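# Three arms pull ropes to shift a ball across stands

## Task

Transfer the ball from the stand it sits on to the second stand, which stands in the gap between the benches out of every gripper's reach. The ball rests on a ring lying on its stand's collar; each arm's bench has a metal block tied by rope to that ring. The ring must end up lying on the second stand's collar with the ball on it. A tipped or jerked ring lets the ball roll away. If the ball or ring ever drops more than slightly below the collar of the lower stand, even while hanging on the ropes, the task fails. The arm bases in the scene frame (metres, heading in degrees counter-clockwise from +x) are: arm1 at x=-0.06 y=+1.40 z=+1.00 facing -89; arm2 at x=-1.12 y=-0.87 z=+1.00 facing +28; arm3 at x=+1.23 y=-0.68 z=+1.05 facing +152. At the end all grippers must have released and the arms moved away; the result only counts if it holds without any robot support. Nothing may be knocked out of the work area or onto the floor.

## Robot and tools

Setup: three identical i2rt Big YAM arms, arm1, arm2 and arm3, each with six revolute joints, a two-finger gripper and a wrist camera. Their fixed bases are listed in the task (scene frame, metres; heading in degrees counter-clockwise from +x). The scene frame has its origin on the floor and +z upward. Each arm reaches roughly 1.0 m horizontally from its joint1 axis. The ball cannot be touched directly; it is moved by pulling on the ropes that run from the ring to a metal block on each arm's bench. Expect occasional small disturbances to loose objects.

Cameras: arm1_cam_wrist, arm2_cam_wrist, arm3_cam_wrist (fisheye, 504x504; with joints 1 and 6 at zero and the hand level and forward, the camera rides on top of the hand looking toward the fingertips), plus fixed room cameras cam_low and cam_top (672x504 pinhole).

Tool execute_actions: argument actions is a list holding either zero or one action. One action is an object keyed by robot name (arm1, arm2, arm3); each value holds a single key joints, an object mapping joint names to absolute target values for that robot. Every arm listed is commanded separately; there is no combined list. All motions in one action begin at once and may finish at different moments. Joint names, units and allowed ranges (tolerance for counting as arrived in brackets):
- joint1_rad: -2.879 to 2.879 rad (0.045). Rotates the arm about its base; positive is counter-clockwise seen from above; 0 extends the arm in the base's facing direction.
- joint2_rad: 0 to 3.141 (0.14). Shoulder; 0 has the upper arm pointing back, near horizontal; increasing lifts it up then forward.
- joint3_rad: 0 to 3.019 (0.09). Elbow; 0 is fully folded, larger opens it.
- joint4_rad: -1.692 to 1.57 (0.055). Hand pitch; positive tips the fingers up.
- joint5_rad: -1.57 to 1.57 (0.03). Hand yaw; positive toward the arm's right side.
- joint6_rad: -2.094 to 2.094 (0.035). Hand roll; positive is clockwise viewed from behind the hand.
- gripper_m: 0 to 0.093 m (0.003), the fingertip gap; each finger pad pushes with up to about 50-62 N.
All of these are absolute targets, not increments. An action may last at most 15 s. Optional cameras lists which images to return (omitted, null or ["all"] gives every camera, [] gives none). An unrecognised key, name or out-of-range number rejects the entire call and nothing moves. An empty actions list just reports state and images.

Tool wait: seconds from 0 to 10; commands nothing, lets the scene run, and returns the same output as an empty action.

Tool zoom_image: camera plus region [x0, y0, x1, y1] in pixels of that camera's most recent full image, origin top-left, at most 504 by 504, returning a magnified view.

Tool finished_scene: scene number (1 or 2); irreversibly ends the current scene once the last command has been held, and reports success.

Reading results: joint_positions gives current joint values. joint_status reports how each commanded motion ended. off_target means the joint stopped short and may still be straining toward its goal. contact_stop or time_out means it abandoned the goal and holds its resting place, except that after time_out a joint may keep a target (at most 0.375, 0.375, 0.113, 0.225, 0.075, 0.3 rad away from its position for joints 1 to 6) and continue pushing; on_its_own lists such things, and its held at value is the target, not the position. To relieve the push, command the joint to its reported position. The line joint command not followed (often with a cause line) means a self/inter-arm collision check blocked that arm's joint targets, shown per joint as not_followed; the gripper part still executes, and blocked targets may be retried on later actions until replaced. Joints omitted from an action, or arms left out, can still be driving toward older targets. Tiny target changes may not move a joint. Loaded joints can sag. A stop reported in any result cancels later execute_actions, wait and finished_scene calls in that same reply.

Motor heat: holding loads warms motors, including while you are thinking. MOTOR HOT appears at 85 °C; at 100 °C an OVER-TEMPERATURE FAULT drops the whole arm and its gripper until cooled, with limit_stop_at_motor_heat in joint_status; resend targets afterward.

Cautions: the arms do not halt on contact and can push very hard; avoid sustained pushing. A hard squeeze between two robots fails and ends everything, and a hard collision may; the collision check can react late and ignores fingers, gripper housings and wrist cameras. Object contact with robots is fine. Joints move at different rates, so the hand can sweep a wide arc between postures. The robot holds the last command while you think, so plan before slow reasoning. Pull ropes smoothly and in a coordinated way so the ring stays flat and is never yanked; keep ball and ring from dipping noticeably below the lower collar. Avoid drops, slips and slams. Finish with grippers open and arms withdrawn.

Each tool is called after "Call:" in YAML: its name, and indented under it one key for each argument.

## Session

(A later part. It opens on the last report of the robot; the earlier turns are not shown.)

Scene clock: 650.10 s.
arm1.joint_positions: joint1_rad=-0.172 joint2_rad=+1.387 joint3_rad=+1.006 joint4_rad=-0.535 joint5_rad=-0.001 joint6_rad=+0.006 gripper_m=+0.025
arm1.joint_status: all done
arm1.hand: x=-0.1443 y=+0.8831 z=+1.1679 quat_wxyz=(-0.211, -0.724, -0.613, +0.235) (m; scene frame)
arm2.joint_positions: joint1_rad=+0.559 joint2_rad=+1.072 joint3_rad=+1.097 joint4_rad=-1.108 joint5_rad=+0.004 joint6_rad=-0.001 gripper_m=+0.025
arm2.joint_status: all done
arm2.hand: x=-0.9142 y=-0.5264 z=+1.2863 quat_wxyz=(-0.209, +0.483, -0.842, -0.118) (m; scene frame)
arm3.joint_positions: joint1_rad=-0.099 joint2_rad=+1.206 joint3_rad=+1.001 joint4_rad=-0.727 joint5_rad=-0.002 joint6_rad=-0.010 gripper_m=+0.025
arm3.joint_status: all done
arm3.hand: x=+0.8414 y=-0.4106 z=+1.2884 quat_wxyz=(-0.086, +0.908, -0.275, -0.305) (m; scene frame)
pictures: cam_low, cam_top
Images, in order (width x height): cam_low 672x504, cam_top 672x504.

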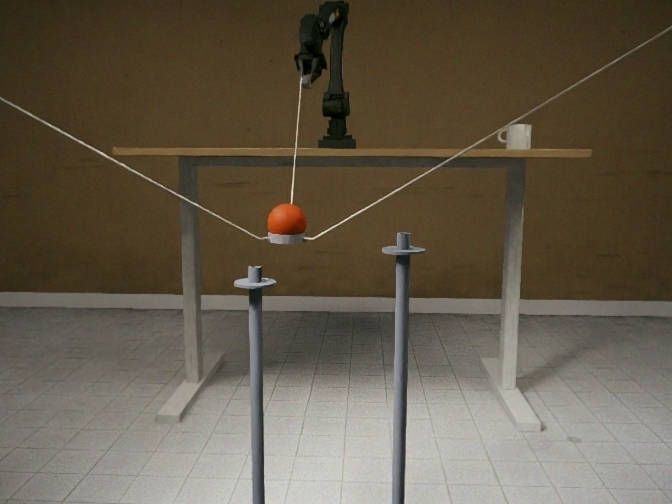

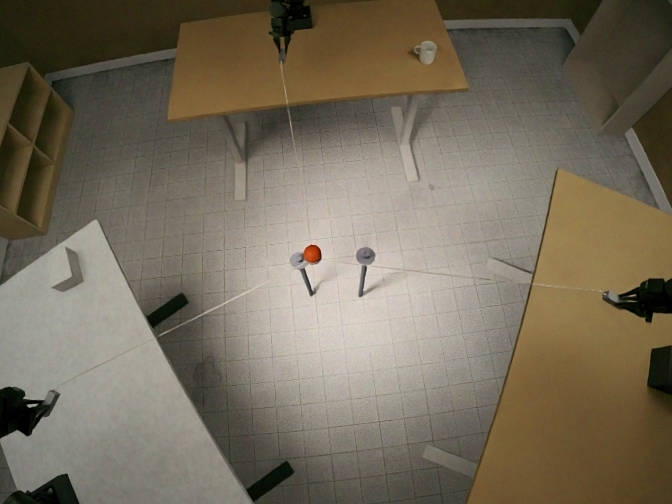

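Call:
execute_actions:
  actions:
    - {"arm1":{"joints":{"joint1_rad":-0.287,"joint2_rad":1.398}},"arm2":{"joints":{"joint1_rad":0.707,"joint4_rad":-1.169}},"arm3":{"joints":{"joint1_rad":-0.055,"joint2_rad":1.325,"joint4_rad":-0.405}}}
  cameras: ["arm1_cam_wrist","arm3_cam_wrist","cam_low","cam_top"]

Call:
zoom_image:
  camera: "cam_low"
  region: [170, 180, 340, 300]

Scene clock: 704.97 s.
arm1.joint_positions: joint1_rad=-0.288 joint2_rad=+1.409 joint3_rad=+1.006 joint4_rad=-0.535 joint5_rad=-0.003 joint6_rad=+0.004 gripper_m=+0.025
arm1.joint_status: all done
arm1.hand: x=-0.2034 y=+0.8952 z=+1.1564 quat_wxyz=(-0.191, -0.760, -0.573, +0.238) (m; scene frame)
arm2.joint_positions: joint1_rad=+0.707 joint2_rad=+1.072 joint3_rad=+1.097 joint4_rad=-1.160 joint5_rad=+0.005 joint6_rad=-0.001 gripper_m=+0.025
arm2.joint_status: all done
arm2.hand: x=-0.9710 y=-0.5110 z=+1.2809 quat_wxyz=(-0.179, +0.547, -0.809, -0.119) (m; scene frame)
arm3.joint_positions: joint1_rad=-0.062 joint2_rad=+1.356 joint3_rad=+1.000 joint4_rad=-0.428 joint5_rad=-0.002 joint6_rad=-0.010 gripper_m=+0.025
arm3.joint_status: all done
arm3.hand: x=+0.7727 y=-0.3893 z=+1.2638 quat_wxyz=(-0.100, +0.887, -0.251, -0.373) (m; scene frame)
pictures: arm1_cam_wrist, arm3_cam_wrist, cam_low, cam_top
Images, in order (width x height): arm1_cam_wrist 504x504, arm3_cam_wrist 504x504, cam_low 672x504, cam_top 672x504.

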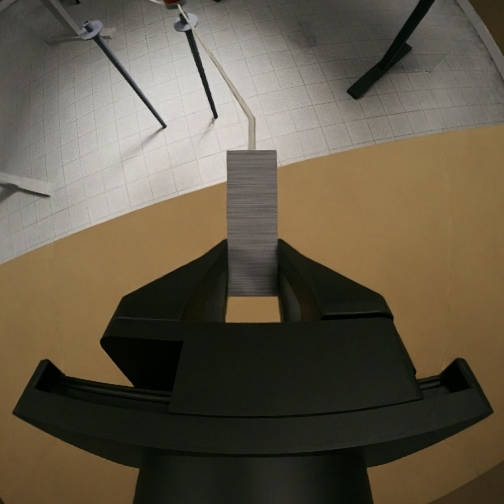

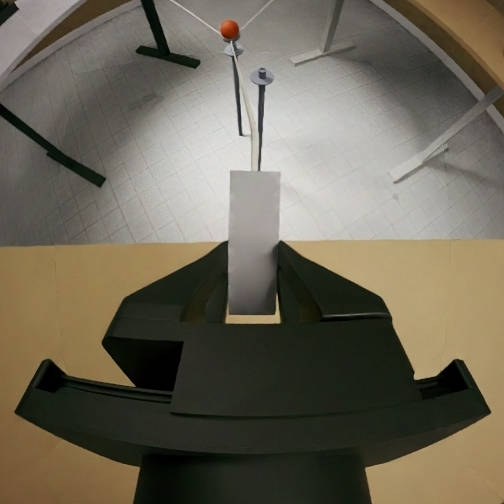

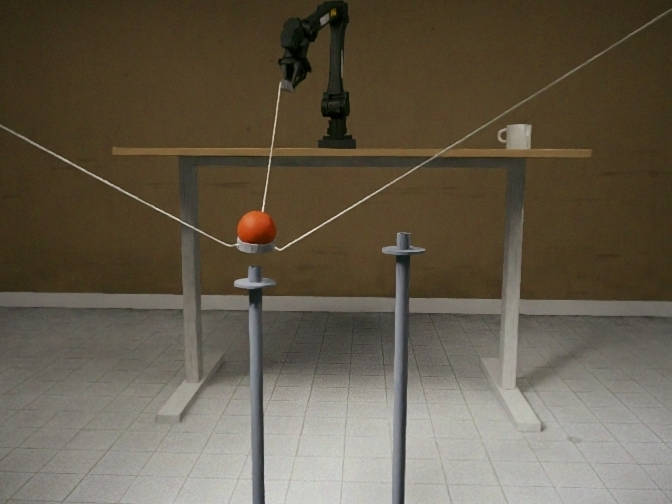

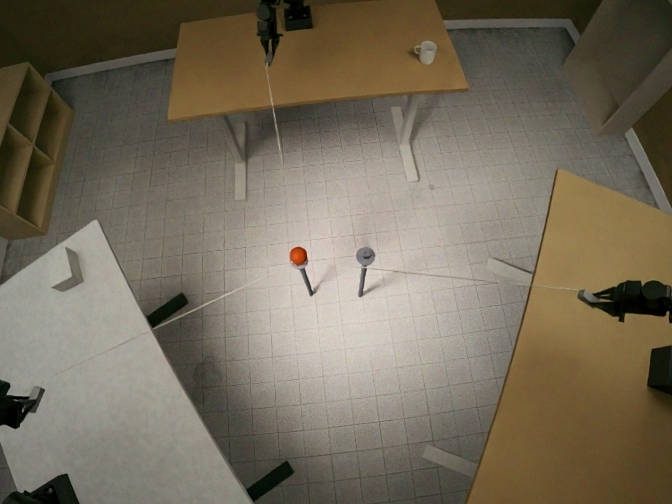

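Region (170, 180, 340, 300) of cam_low's 672x504 image, scaled by 2.965, with more detail than that image has; it fills the top 356 rows of this view, and the rest is white.

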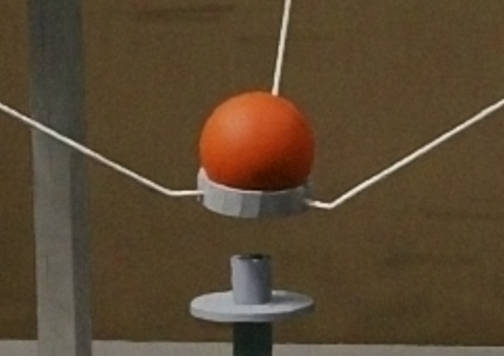

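Call:
execute_actions:
  actions: []
  cameras: ["arm1_cam_wrist","arm3_cam_wrist","cam_low","cam_top"]

Call:
zoom_image:
  camera: "cam_low"
  region: [170, 180, 340, 300]

Call:
zoom_image:
  camera: "cam_top"
  region: [260, 220, 380, 300]

Call:
zoom_image:
  camera: "arm3_cam_wrist"
  region: [180, 0, 300, 100]

Scene clock: 750.93 s.
arm1.joint_positions: joint1_rad=-0.288 joint2_rad=+1.409 joint3_rad=+1.006 joint4_rad=-0.535 joint5_rad=-0.003 joint6_rad=+0.004 gripper_m=+0.025
arm1.joint_status: all done
arm1.hand: x=-0.2034 y=+0.8952 z=+1.1564 quat_wxyz=(-0.191, -0.760, -0.573, +0.238) (m; scene frame)
arm2.joint_positions: joint1_rad=+0.707 joint2_rad=+1.072 joint3_rad=+1.097 joint4_rad=-1.160 joint5_rad=+0.005 joint6_rad=+0.000 gripper_m=+0.025
arm2.joint_status: all done
arm2.hand: x=-0.9710 y=-0.5110 z=+1.2809 quat_wxyz=(-0.179, +0.546, -0.809, -0.119) (m; scene frame)
arm3.joint_positions: joint1_rad=-0.062 joint2_rad=+1.356 joint3_rad=+1.000 joint4_rad=-0.428 joint5_rad=-0.002 joint6_rad=-0.010 gripper_m=+0.025
arm3.joint_status: all done
arm3.hand: x=+0.7727 y=-0.3893 z=+1.2638 quat_wxyz=(-0.100, +0.887, -0.251, -0.373) (m; scene frame)
pictures: arm1_cam_wrist, arm3_cam_wrist, cam_low, cam_top
Images, in order (width x height): arm1_cam_wrist 504x504, arm3_cam_wrist 504x504, cam_low 672x504, cam_top 672x504.

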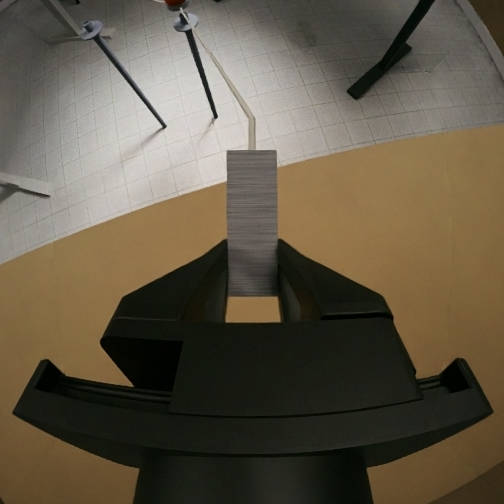

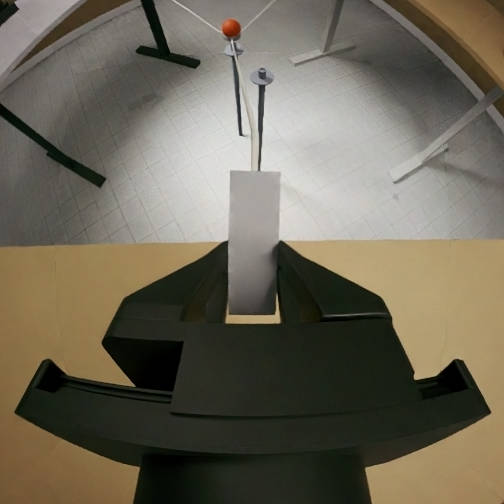

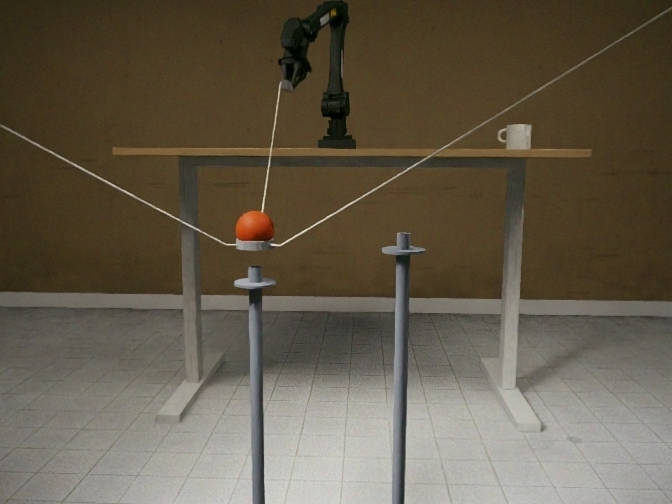

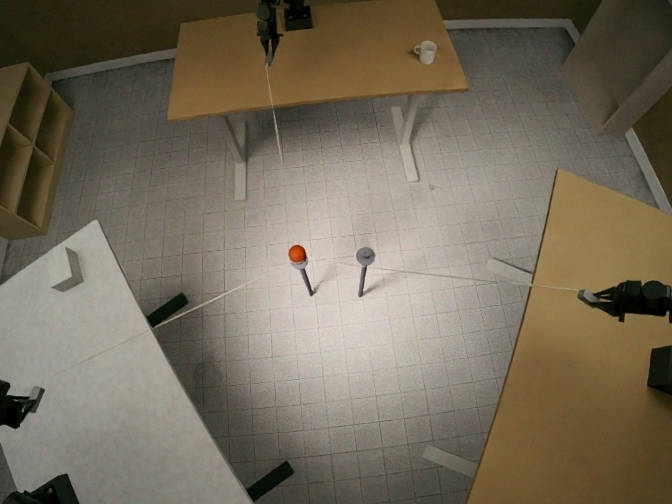

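Region (170, 180, 340, 300) of cam_low's 672x504 image, scaled by 2.965, with more detail than that image has; it fills the top 356 rows of this view, and the rest is white.

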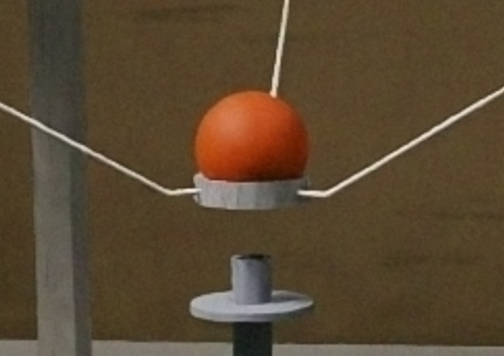

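Region (260, 220, 380, 300) of cam_top's 672x504 image, scaled by 4.200, with more detail than that image has.

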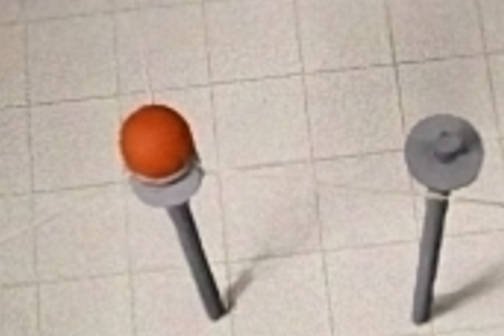

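Region (180, 0, 300, 100) of arm3_cam_wrist's 504x504 image, scaled by 4.200, with more detail than that image has.

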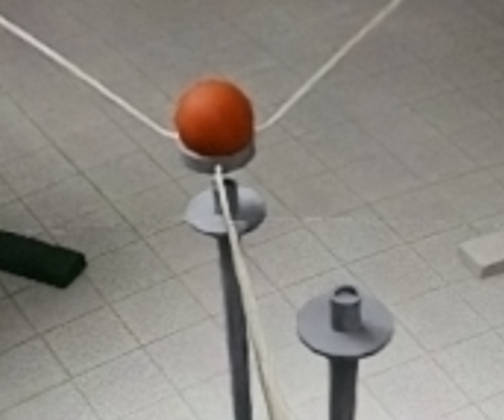

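Call:
execute_actions:
  actions:
    - {"arm1":{"joints":{"joint2_rad":1.419}},"arm2":{"joints":{"joint2_rad":1.106}},"arm3":{"joints":{"joint2_rad":1.377}}}
  cameras: ["arm3_cam_wrist","cam_low","cam_top"]

Call:
zoom_image:
  camera: "cam_low"
  region: [170, 190, 340, 310]

Call:
zoom_image:
  camera: "arm3_cam_wrist"
  region: [180, 0, 300, 100]

Scene clock: 799.77 s.
arm1.joint_positions: joint1_rad=-0.288 joint2_rad=+1.429 joint3_rad=+1.006 joint4_rad=-0.535 joint5_rad=-0.003 joint6_rad=+0.004 gripper_m=+0.025
arm1.joint_status: all done
arm1.hand: x=-0.2034 y=+0.8947 z=+1.1463 quat_wxyz=(-0.185, -0.763, -0.575, +0.231) (m; scene frame)
arm2.joint_positions: joint1_rad=+0.707 joint2_rad=+1.119 joint3_rad=+1.097 joint4_rad=-1.160 joint5_rad=+0.005 joint6_rad=+0.000 gripper_m=+0.025
arm2.joint_status: all done
arm2.hand: x=-0.9685 y=-0.5048 z=+1.2635 quat_wxyz=(-0.160, +0.549, -0.813, -0.106) (m; scene frame)
arm3.joint_positions: joint1_rad=-0.062 joint2_rad=+1.386 joint3_rad=+1.000 joint4_rad=-0.427 joint5_rad=-0.002 joint6_rad=-0.010 gripper_m=+0.025
arm3.joint_status: all done
arm3.hand: x=+0.7706 y=-0.3882 z=+1.2483 quat_wxyz=(-0.096, +0.893, -0.253, -0.360) (m; scene frame)
pictures: arm3_cam_wrist, cam_low, cam_top
Images, in order (width x height): arm3_cam_wrist 504x504, cam_low 672x504, cam_top 672x504.

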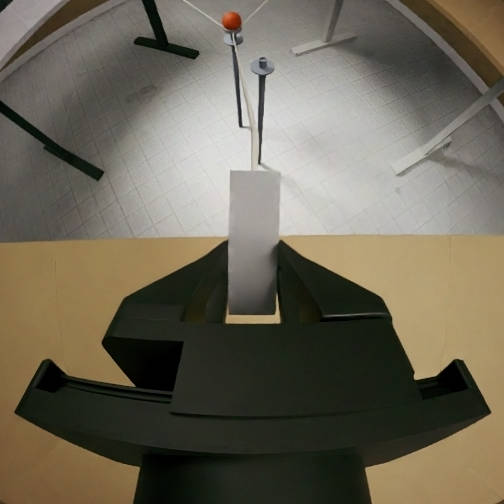

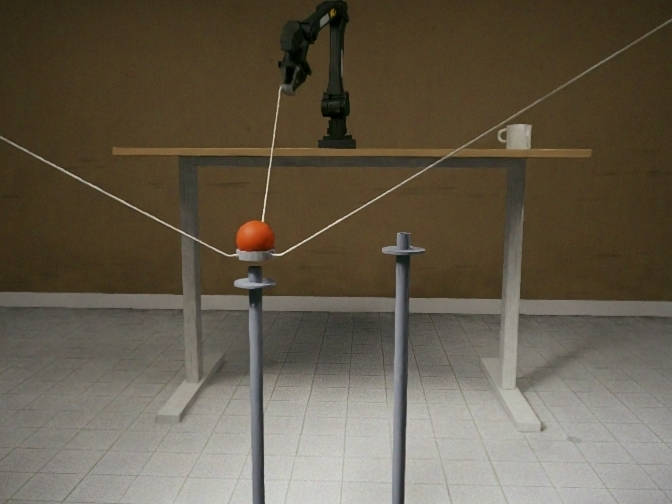

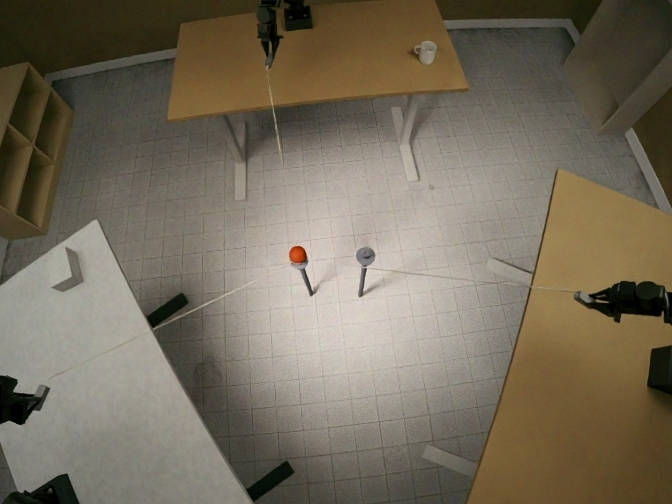

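Region (170, 190, 340, 310) of cam_low's 672x504 image, scaled by 2.965, with more detail than that image has; it fills the top 356 rows of this view, and the rest is white.

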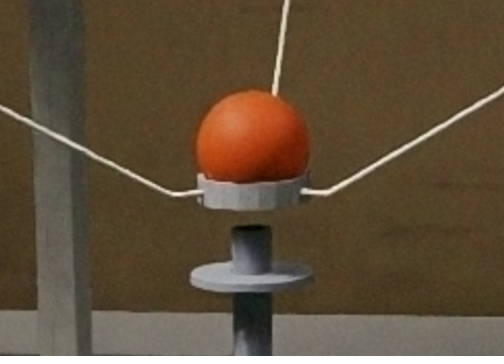

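Region (180, 0, 300, 100) of arm3_cam_wrist's 504x504 image, scaled by 4.200, with more detail than that image has.

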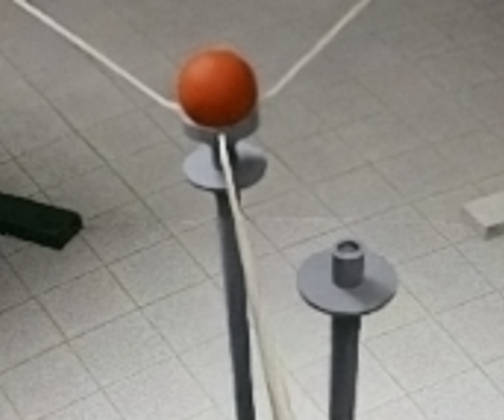

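Call:
execute_actions:
  actions:
    - {"arm1":{"joints":{"joint2_rad":1.454}},"arm2":{"joints":{"joint2_rad":1.139}},"arm3":{"joints":{"joint2_rad":1.410}}}
  cameras: ["arm3_cam_wrist","cam_low","cam_top"]

Call:
zoom_image:
  camera: "cam_low"
  region: [170, 200, 340, 320]

Call:
zoom_image:
  camera: "arm3_cam_wrist"
  region: [180, 0, 300, 100]

Scene clock: 819.67 s.
arm1.joint_positions: joint1_rad=-0.288 joint2_rad=+1.467 joint3_rad=+1.006 joint4_rad=-0.536 joint5_rad=-0.003 joint6_rad=+0.004 gripper_m=+0.025
arm1.joint_status: all done
arm1.hand: x=-0.2032 y=+0.8945 z=+1.1269 quat_wxyz=(-0.173, -0.767, -0.579, +0.216) (m; scene frame)
arm2.joint_positions: joint1_rad=+0.707 joint2_rad=+1.146 joint3_rad=+1.097 joint4_rad=-1.160 joint5_rad=+0.005 joint6_rad=+0.000 gripper_m=+0.025
arm2.joint_status: all done
arm2.hand: x=-0.9672 y=-0.5016 z=+1.2534 quat_wxyz=(-0.149, +0.551, -0.815, -0.099) (m; scene frame)
arm3.joint_positions: joint1_rad=-0.062 joint2_rad=+1.418 joint3_rad=+1.000 joint4_rad=-0.426 joint5_rad=-0.002 joint6_rad=-0.010 gripper_m=+0.025
arm3.joint_status: all done
arm3.hand: x=+0.7688 y=-0.3874 z=+1.2317 quat_wxyz=(-0.092, +0.898, -0.254, -0.346) (m; scene frame)
pictures: arm3_cam_wrist, cam_low, cam_top
Images, in order (width x height): arm3_cam_wrist 504x504, cam_low 672x504, cam_top 672x504.

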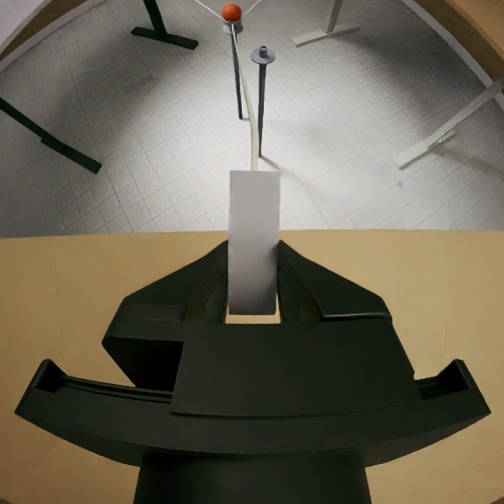

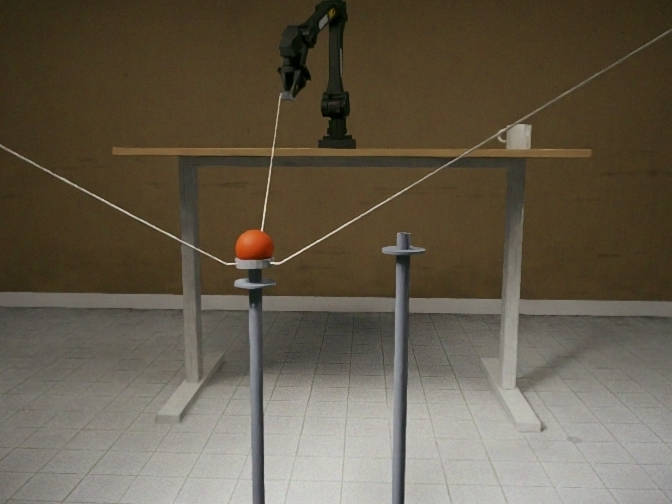

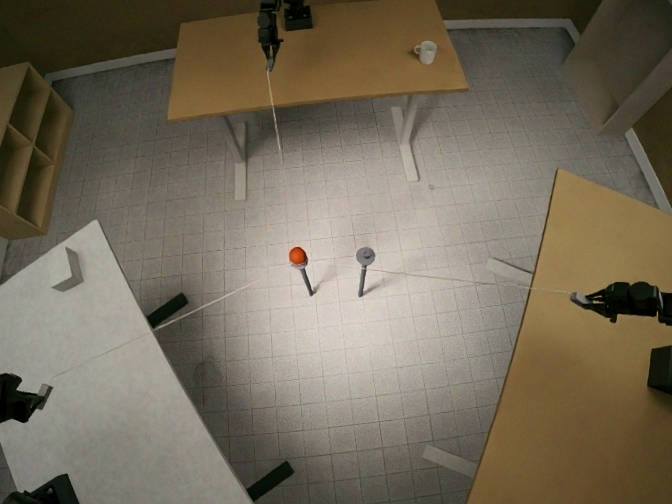

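Region (170, 200, 340, 320) of cam_low's 672x504 image, scaled by 2.965, with more detail than that image has; it fills the top 356 rows of this view, and the rest is white.

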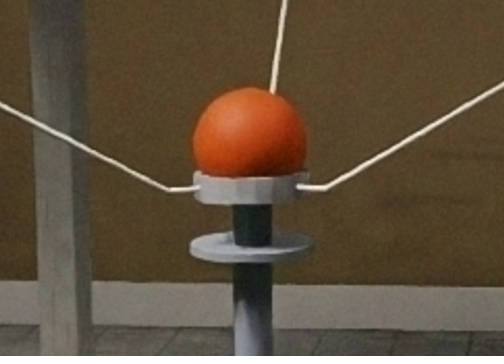

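Region (180, 0, 300, 100) of arm3_cam_wrist's 504x504 image, scaled by 4.200, with more detail than that image has.

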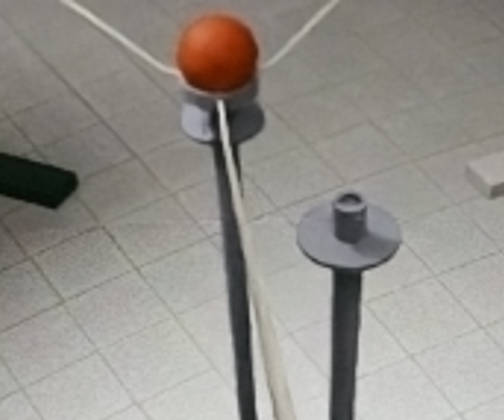

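Call:
execute_actions:
  actions:
    - {"arm1":{"joints":{"joint2_rad":1.514}},"arm2":{"joints":{"joint2_rad":1.202}},"arm3":{"joints":{"joint2_rad":1.462}}}
  cameras: ["arm3_cam_wrist","cam_low","cam_top"]

Call:
zoom_image:
  camera: "cam_low"
  region: [170, 200, 340, 320]

Call:
zoom_image:
  camera: "cam_top"
  region: [260, 220, 380, 300]

Scene clock: 835.43 s.
arm1.joint_positions: joint1_rad=-0.288 joint2_rad=+1.528 joint3_rad=+1.006 joint4_rad=-0.537 joint5_rad=-0.003 joint6_rad=+0.004 gripper_m=+0.025
arm1.joint_status: all done
arm1.hand: x=-0.2026 y=+0.8954 z=+1.0961 quat_wxyz=(-0.155, -0.774, -0.584, +0.192) (m; scene frame)
arm2.joint_positions: joint1_rad=+0.707 joint2_rad=+1.212 joint3_rad=+1.097 joint4_rad=-1.161 joint5_rad=+0.004 joint6_rad=+0.000 gripper_m=+0.025
arm2.joint_status: all done
arm2.hand: x=-0.9648 y=-0.4950 z=+1.2282 quat_wxyz=(-0.121, +0.554, -0.820, -0.080) (m; scene frame)
arm3.joint_positions: joint1_rad=-0.062 joint2_rad=+1.470 joint3_rad=+1.000 joint4_rad=-0.425 joint5_rad=-0.002 joint6_rad=-0.010 gripper_m=+0.025
arm3.joint_status: all done
arm3.hand: x=+0.7669 y=-0.3867 z=+1.2052 quat_wxyz=(-0.086, +0.907, -0.256, -0.324) (m; scene frame)
pictures: arm3_cam_wrist, cam_low, cam_top
Images, in order (width x height): arm3_cam_wrist 504x504, cam_low 672x504, cam_top 672x504.

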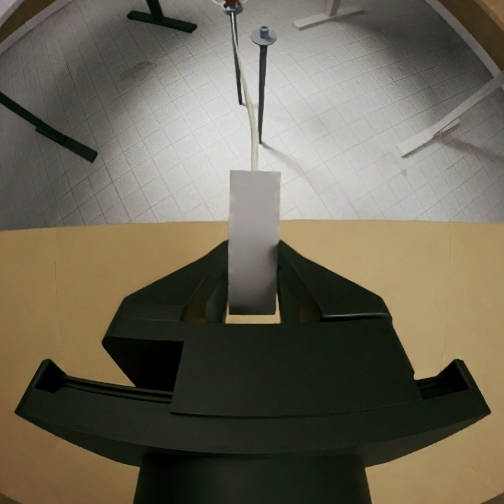

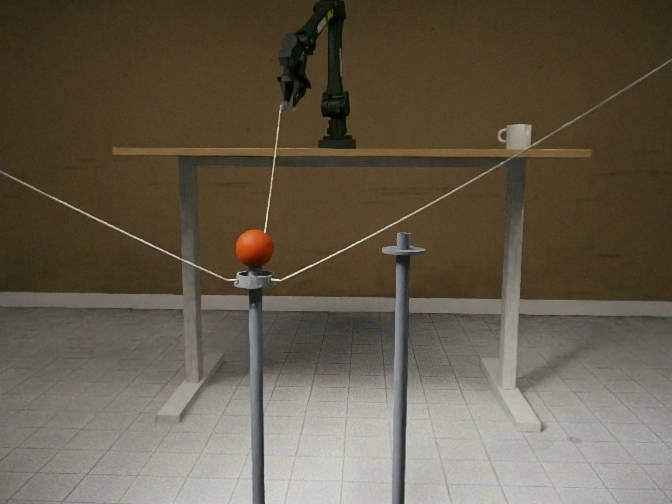

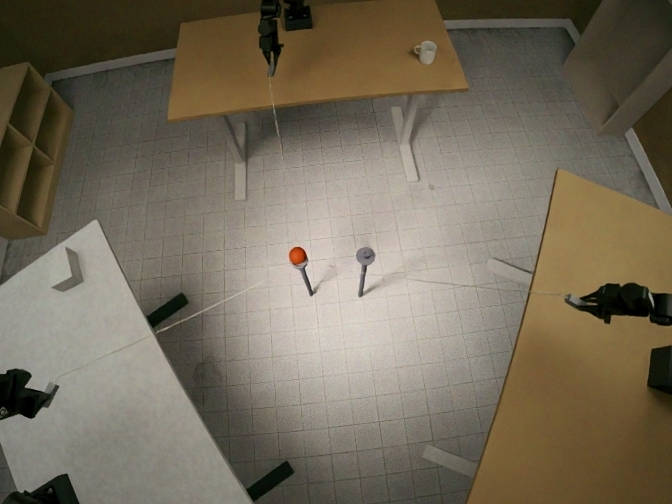

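Region (170, 200, 340, 320) of cam_low's 672x504 image, scaled by 2.965, with more detail than that image has; it fills the top 356 rows of this view, and the rest is white.

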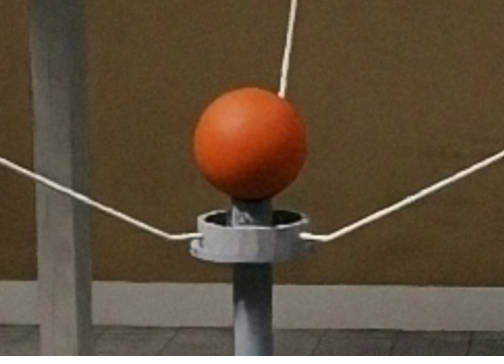

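Region (260, 220, 380, 300) of cam_top's 672x504 image, scaled by 4.200, with more detail than that image has.

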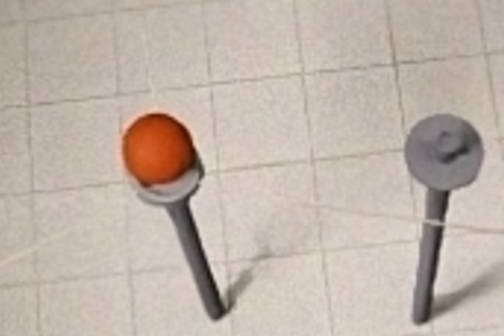

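Call:
execute_actions:
  actions:
    - {"arm1":{"joints":{"joint2_rad":1.755,"joint4_rad":-0.256}},"arm2":{"joints":{"joint2_rad":1.785,"joint4_rad":-0.314}},"arm3":{"joints":{"joint2_rad":1.88,"joint4_rad":-0.143}}}

Scene clock: 858.57 s.
arm1.joint_positions: joint1_rad=-0.288 joint2_rad=+1.788 joint3_rad=+1.006 joint4_rad=-0.283 joint5_rad=-0.003 joint6_rad=+0.004 gripper_m=+0.025
arm1.joint_status: all done
arm1.hand: x=-0.2103 y=+0.8629 z=+0.9904 quat_wxyz=(-0.154, -0.774, -0.584, +0.190) (m; scene frame)
arm2.joint_positions: joint1_rad=+0.707 joint2_rad=+1.794 joint3_rad=+1.097 joint4_rad=-0.330 joint5_rad=+0.004 joint6_rad=+0.000 gripper_m=+0.025
arm2.joint_status: all done
arm2.hand: x=-0.8950 y=-0.3204 z=+1.0270 quat_wxyz=(-0.222, +0.539, -0.799, -0.149) (m; scene frame)
arm3.joint_positions: joint1_rad=-0.062 joint2_rad=+1.910 joint3_rad=+0.997 joint4_rad=-0.163 joint5_rad=-0.002 joint6_rad=-0.010 gripper_m=+0.025
arm3.joint_status: all done
arm3.hand: x=+0.7505 y=-0.3802 z=+1.0019 quat_wxyz=(-0.061, +0.932, -0.263, -0.240) (m; scene frame)
pictures: arm1_cam_wrist, arm2_cam_wrist, arm3_cam_wrist, cam_low, cam_top
Images, in order (width x height): arm1_cam_wrist 504x504, arm2_cam_wrist 504x504, arm3_cam_wrist 504x504, cam_low 672x504, cam_top 672x504.

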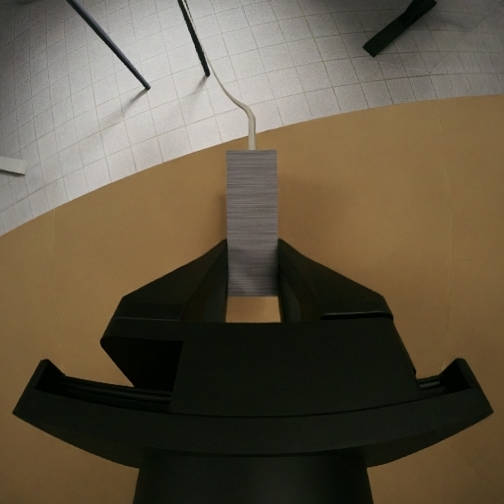

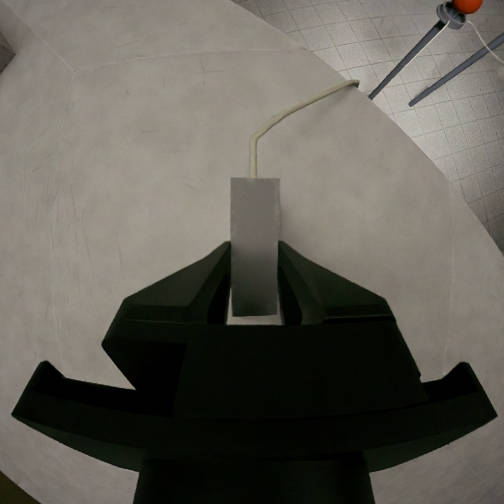

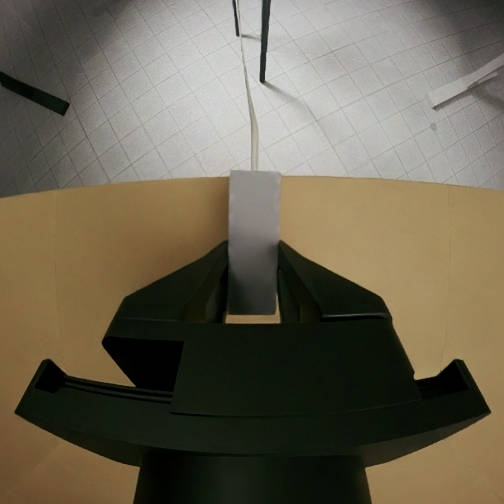

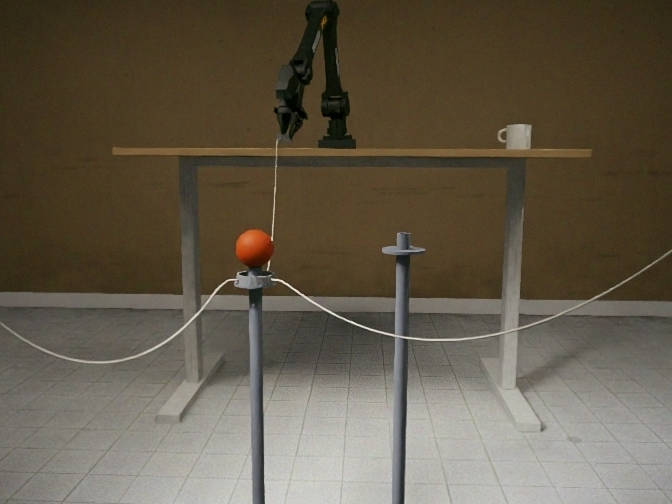

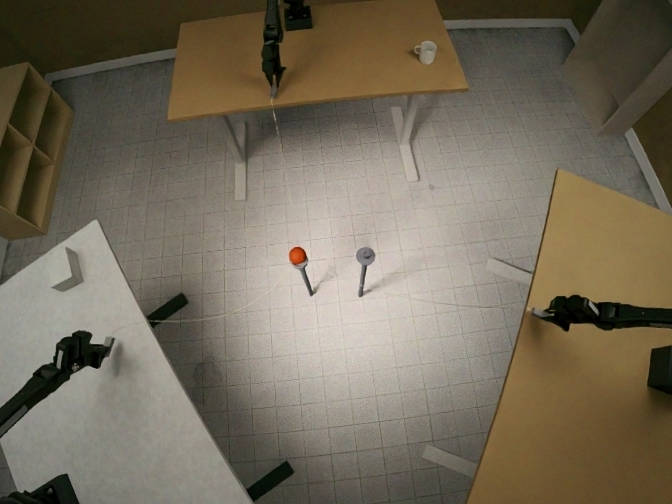

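Call:
execute_actions:
  actions:
    - {"arm1":{"joints":{"joint2_rad":1.816}},"arm2":{"joints":{"joint2_rad":1.856}},"arm3":{"joints":{"joint2_rad":1.951}}}
  cameras: ["arm1_cam_wrist","arm2_cam_wrist","arm3_cam_wrist"]

Scene clock: 866.87 s.
arm1.joint_positions: joint1_rad=-0.288 joint2_rad=+1.820 joint3_rad=+1.006 joint4_rad=-0.281 joint5_rad=-0.003 joint6_rad=+0.004 gripper_m=+0.025
arm1.joint_status: all done
arm1.hand: x=-0.2090 y=+0.8670 z=+0.9731 quat_wxyz=(-0.145, -0.777, -0.586, +0.178) (m; scene frame)
arm2.joint_positions: joint1_rad=+0.707 joint2_rad=+1.861 joint3_rad=+1.097 joint4_rad=-0.327 joint5_rad=+0.004 joint6_rad=+0.000 gripper_m=+0.025
arm2.joint_status: all done
arm2.hand: x=-0.8978 y=-0.3274 z=+0.9896 quat_wxyz=(-0.196, +0.544, -0.805, -0.131) (m; scene frame)
arm3.joint_positions: joint1_rad=-0.062 joint2_rad=+1.951 joint3_rad=+0.997 joint4_rad=-0.161 joint5_rad=-0.002 joint6_rad=-0.010 gripper_m=+0.025
arm3.joint_status: all done
arm3.hand: x=+0.7565 y=-0.3843 z=+0.9803 quat_wxyz=(-0.056, +0.937, -0.264, -0.222) (m; scene frame)
pictures: arm1_cam_wrist, arm2_cam_wrist, arm3_cam_wrist
Images, in order (width x height): arm1_cam_wrist 504x504, arm2_cam_wrist 504x504, arm3_cam_wrist 504x504.

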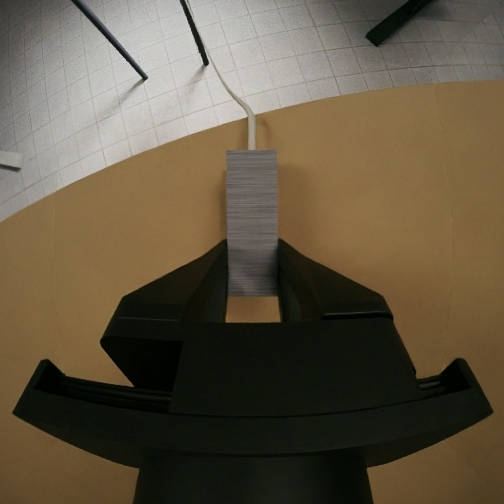

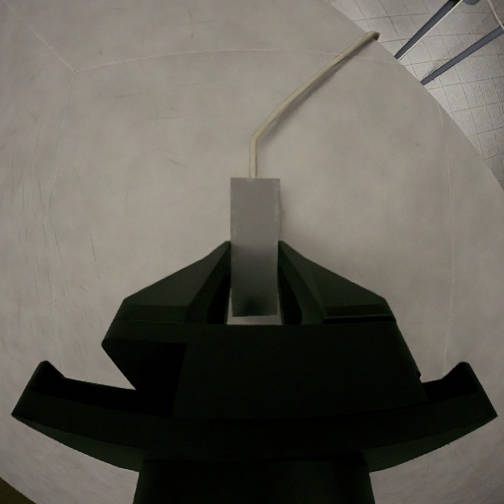

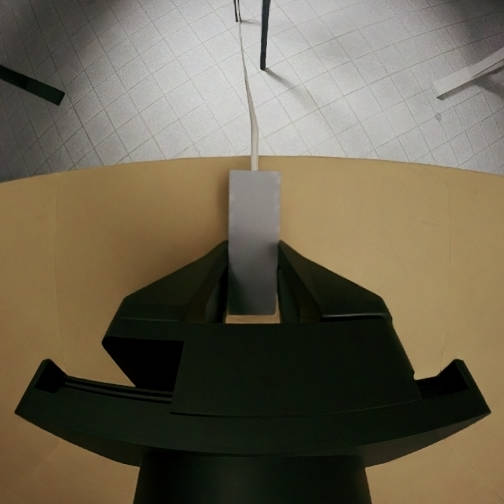

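Call:
execute_actions:
  actions:
    - {"arm1":{"joints":{"joint2_rad":1.830}},"arm2":{"joints":{"joint2_rad":1.866}},"arm3":{"joints":{"joint2_rad":1.967}}}
  cameras: []

Scene clock: 873.77 s.
arm1.joint_positions: joint1_rad=-0.288 joint2_rad=+1.821 joint3_rad=+1.006 joint4_rad=-0.281 joint5_rad=-0.003 joint6_rad=+0.004 gripper_m=+0.025
arm1.joint_status: all done
arm1.hand: x=-0.2090 y=+0.8669 z=+0.9727 quat_wxyz=(-0.145, -0.777, -0.586, +0.178) (m; scene frame)
arm2.joint_positions: joint1_rad=+0.707 joint2_rad=+1.861 joint3_rad=+1.097 joint4_rad=-0.327 joint5_rad=+0.004 joint6_rad=+0.000 gripper_m=+0.025
arm2.joint_status: all done
arm2.hand: x=-0.8978 y=-0.3274 z=+0.9896 quat_wxyz=(-0.196, +0.544, -0.805, -0.131) (m; scene frame)
arm3.joint_positions: joint1_rad=-0.062 joint2_rad=+1.959 joint3_rad=+0.997 joint4_rad=-0.161 joint5_rad=-0.002 joint6_rad=-0.010 gripper_m=+0.025
arm3.joint_status: all done
arm3.hand: x=+0.7579 y=-0.3852 z=+0.9760 quat_wxyz=(-0.055, +0.938, -0.264, -0.218) (m; scene frame)
pictures: none
No camera images: the call's "cameras" was empty. Leave "cameras" out to get every camera's image.

Call:
execute_actions:
  actions:
    - {"arm1":{"joints":{"gripper_m":0.05}},"arm2":{"joints":{"gripper_m":0.05}},"arm3":{"joints":{"gripper_m":0.05}}}
  cameras: ["arm1_cam_wrist","arm2_cam_wrist","arm3_cam_wrist"]

Scene clock: 882.37 s.
arm1.joint_positions: joint1_rad=-0.288 joint2_rad=+1.821 joint3_rad=+1.006 joint4_rad=-0.279 joint5_rad=-0.003 joint6_rad=+0.004 gripper_m=+0.050
arm1.joint_status: all done
arm1.hand: x=-0.2091 y=+0.8665 z=+0.9730 quat_wxyz=(-0.145, -0.777, -0.586, +0.178) (m; scene frame)
arm2.joint_positions: joint1_rad=+0.707 joint2_rad=+1.861 joint3_rad=+1.097 joint4_rad=-0.326 joint5_rad=+0.004 joint6_rad=+0.000 gripper_m=+0.050
arm2.joint_status: all done
arm2.hand: x=-0.8977 y=-0.3271 z=+0.9897 quat_wxyz=(-0.197, +0.544, -0.805, -0.132) (m; scene frame)
arm3.joint_positions: joint1_rad=-0.062 joint2_rad=+1.959 joint3_rad=+0.997 joint4_rad=-0.159 joint5_rad=-0.002 joint6_rad=-0.009 gripper_m=+0.050
arm3.joint_status: all done
arm3.hand: x=+0.7574 y=-0.3850 z=+0.9762 quat_wxyz=(-0.055, +0.937, -0.264, -0.219) (m; scene frame)
pictures: arm1_cam_wrist, arm2_cam_wrist, arm3_cam_wrist
Images, in order (width x height): arm1_cam_wrist 504x504, arm2_cam_wrist 504x504, arm3_cam_wrist 504x504.

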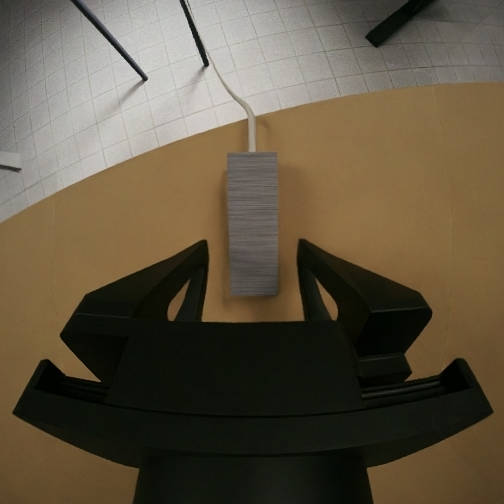

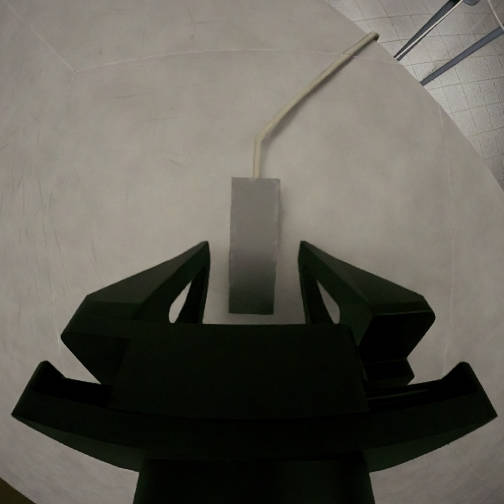

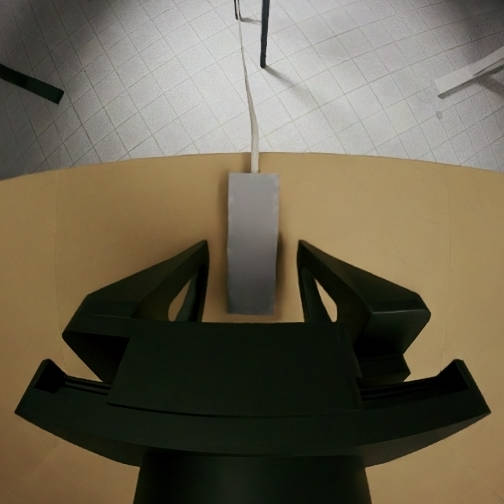

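Released. Now raising the arms clear.

Call:
execute_actions:
  actions:
    - {"arm1":{"joints":{"joint2_rad":1.38}},"arm2":{"joints":{"joint2_rad":1.42}},"arm3":{"joints":{"joint2_rad":1.52}}}

Call:
zoom_image:
  camera: "cam_low"
  region: [170, 200, 340, 320]

Scene clock: 889.50 s.
arm1.joint_positions: joint1_rad=-0.288 joint2_rad=+1.375 joint3_rad=+1.006 joint4_rad=-0.271 joint5_rad=-0.003 joint6_rad=+0.004 gripper_m=+0.050
arm1.joint_status: all done
arm1.hand: x=-0.2160 y=+0.8526 z=+1.2191 quat_wxyz=(-0.274, -0.716, -0.539, +0.348) (m; scene frame)
arm2.joint_positions: joint1_rad=+0.707 joint2_rad=+1.415 joint3_rad=+1.097 joint4_rad=-0.318 joint5_rad=+0.004 joint6_rad=+0.000 gripper_m=+0.050
arm2.joint_status: all done
arm2.hand: x=-0.8948 y=-0.3210 z=+1.2474 quat_wxyz=(-0.373, +0.499, -0.741, -0.250) (m; scene frame)
arm3.joint_positions: joint1_rad=-0.062 joint2_rad=+1.508 joint3_rad=+0.997 joint4_rad=-0.151 joint5_rad=-0.002 joint6_rad=-0.009 gripper_m=+0.050
arm3.joint_status: all done
arm3.hand: x=+0.7271 y=-0.3615 z=+1.2301 quat_wxyz=(-0.116, +0.863, -0.245, -0.426) (m; scene frame)
pictures: arm1_cam_wrist, arm2_cam_wrist, arm3_cam_wrist, cam_low, cam_top
Images, in order (width x height): arm1_cam_wrist 504x504, arm2_cam_wrist 504x504, arm3_cam_wrist 504x504, cam_low 672x504, cam_top 672x504.

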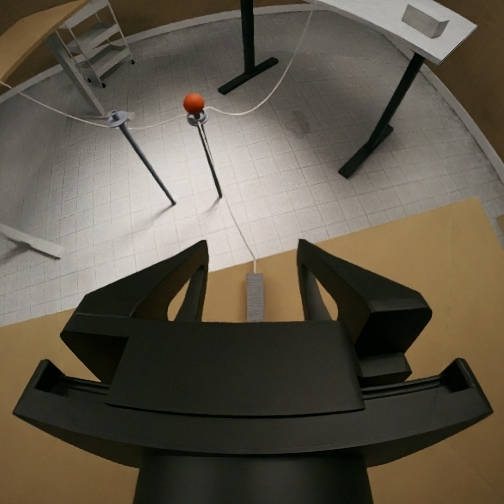

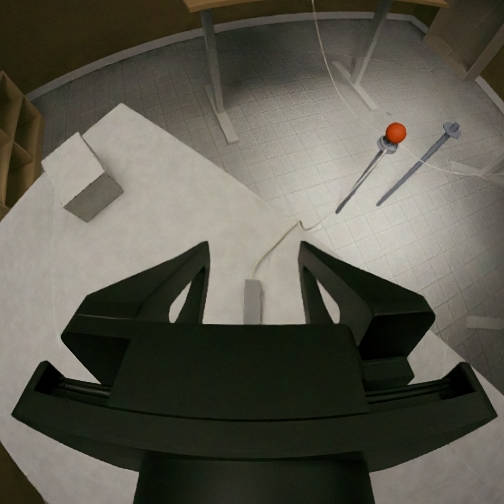

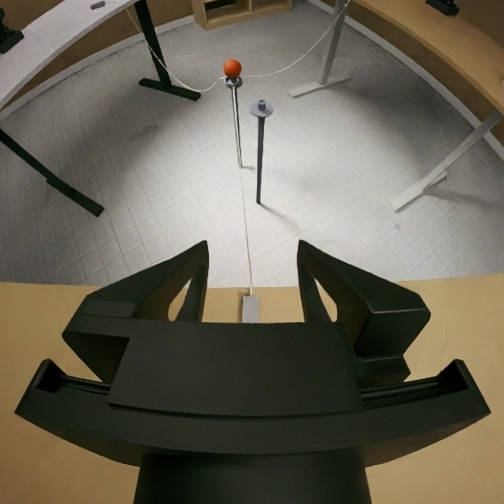

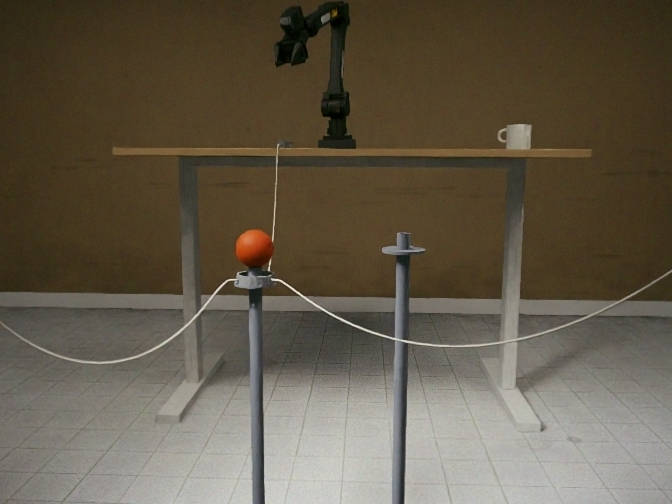

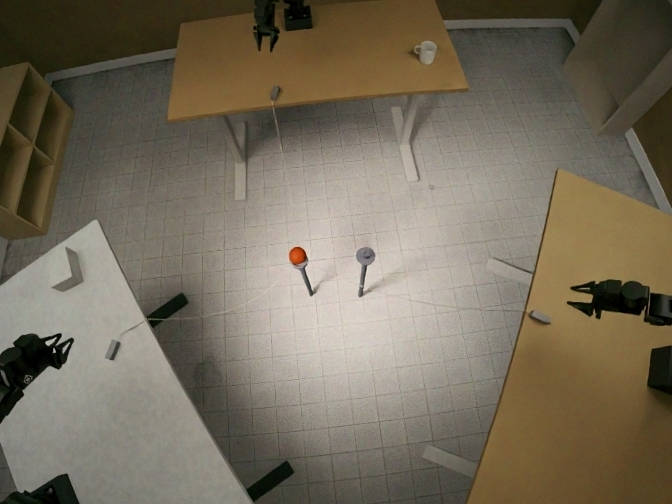

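Region (170, 200, 340, 320) of cam_low's 672x504 image, scaled by 2.965, with more detail than that image has; it fills the top 356 rows of this view, and the rest is white.

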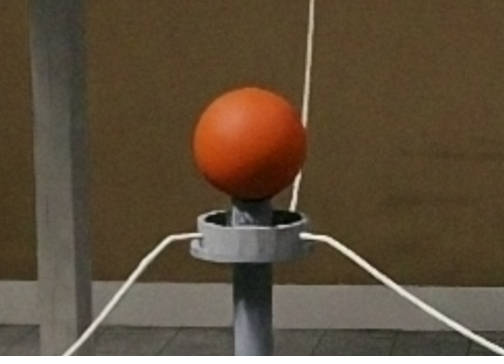

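The ball sits on the target post and the ring lies flat on its collar. All three blocks are back on their benches and the arms are clear.

Call:
finished_scene:
  scene: 2

The scene is finished: the task was done.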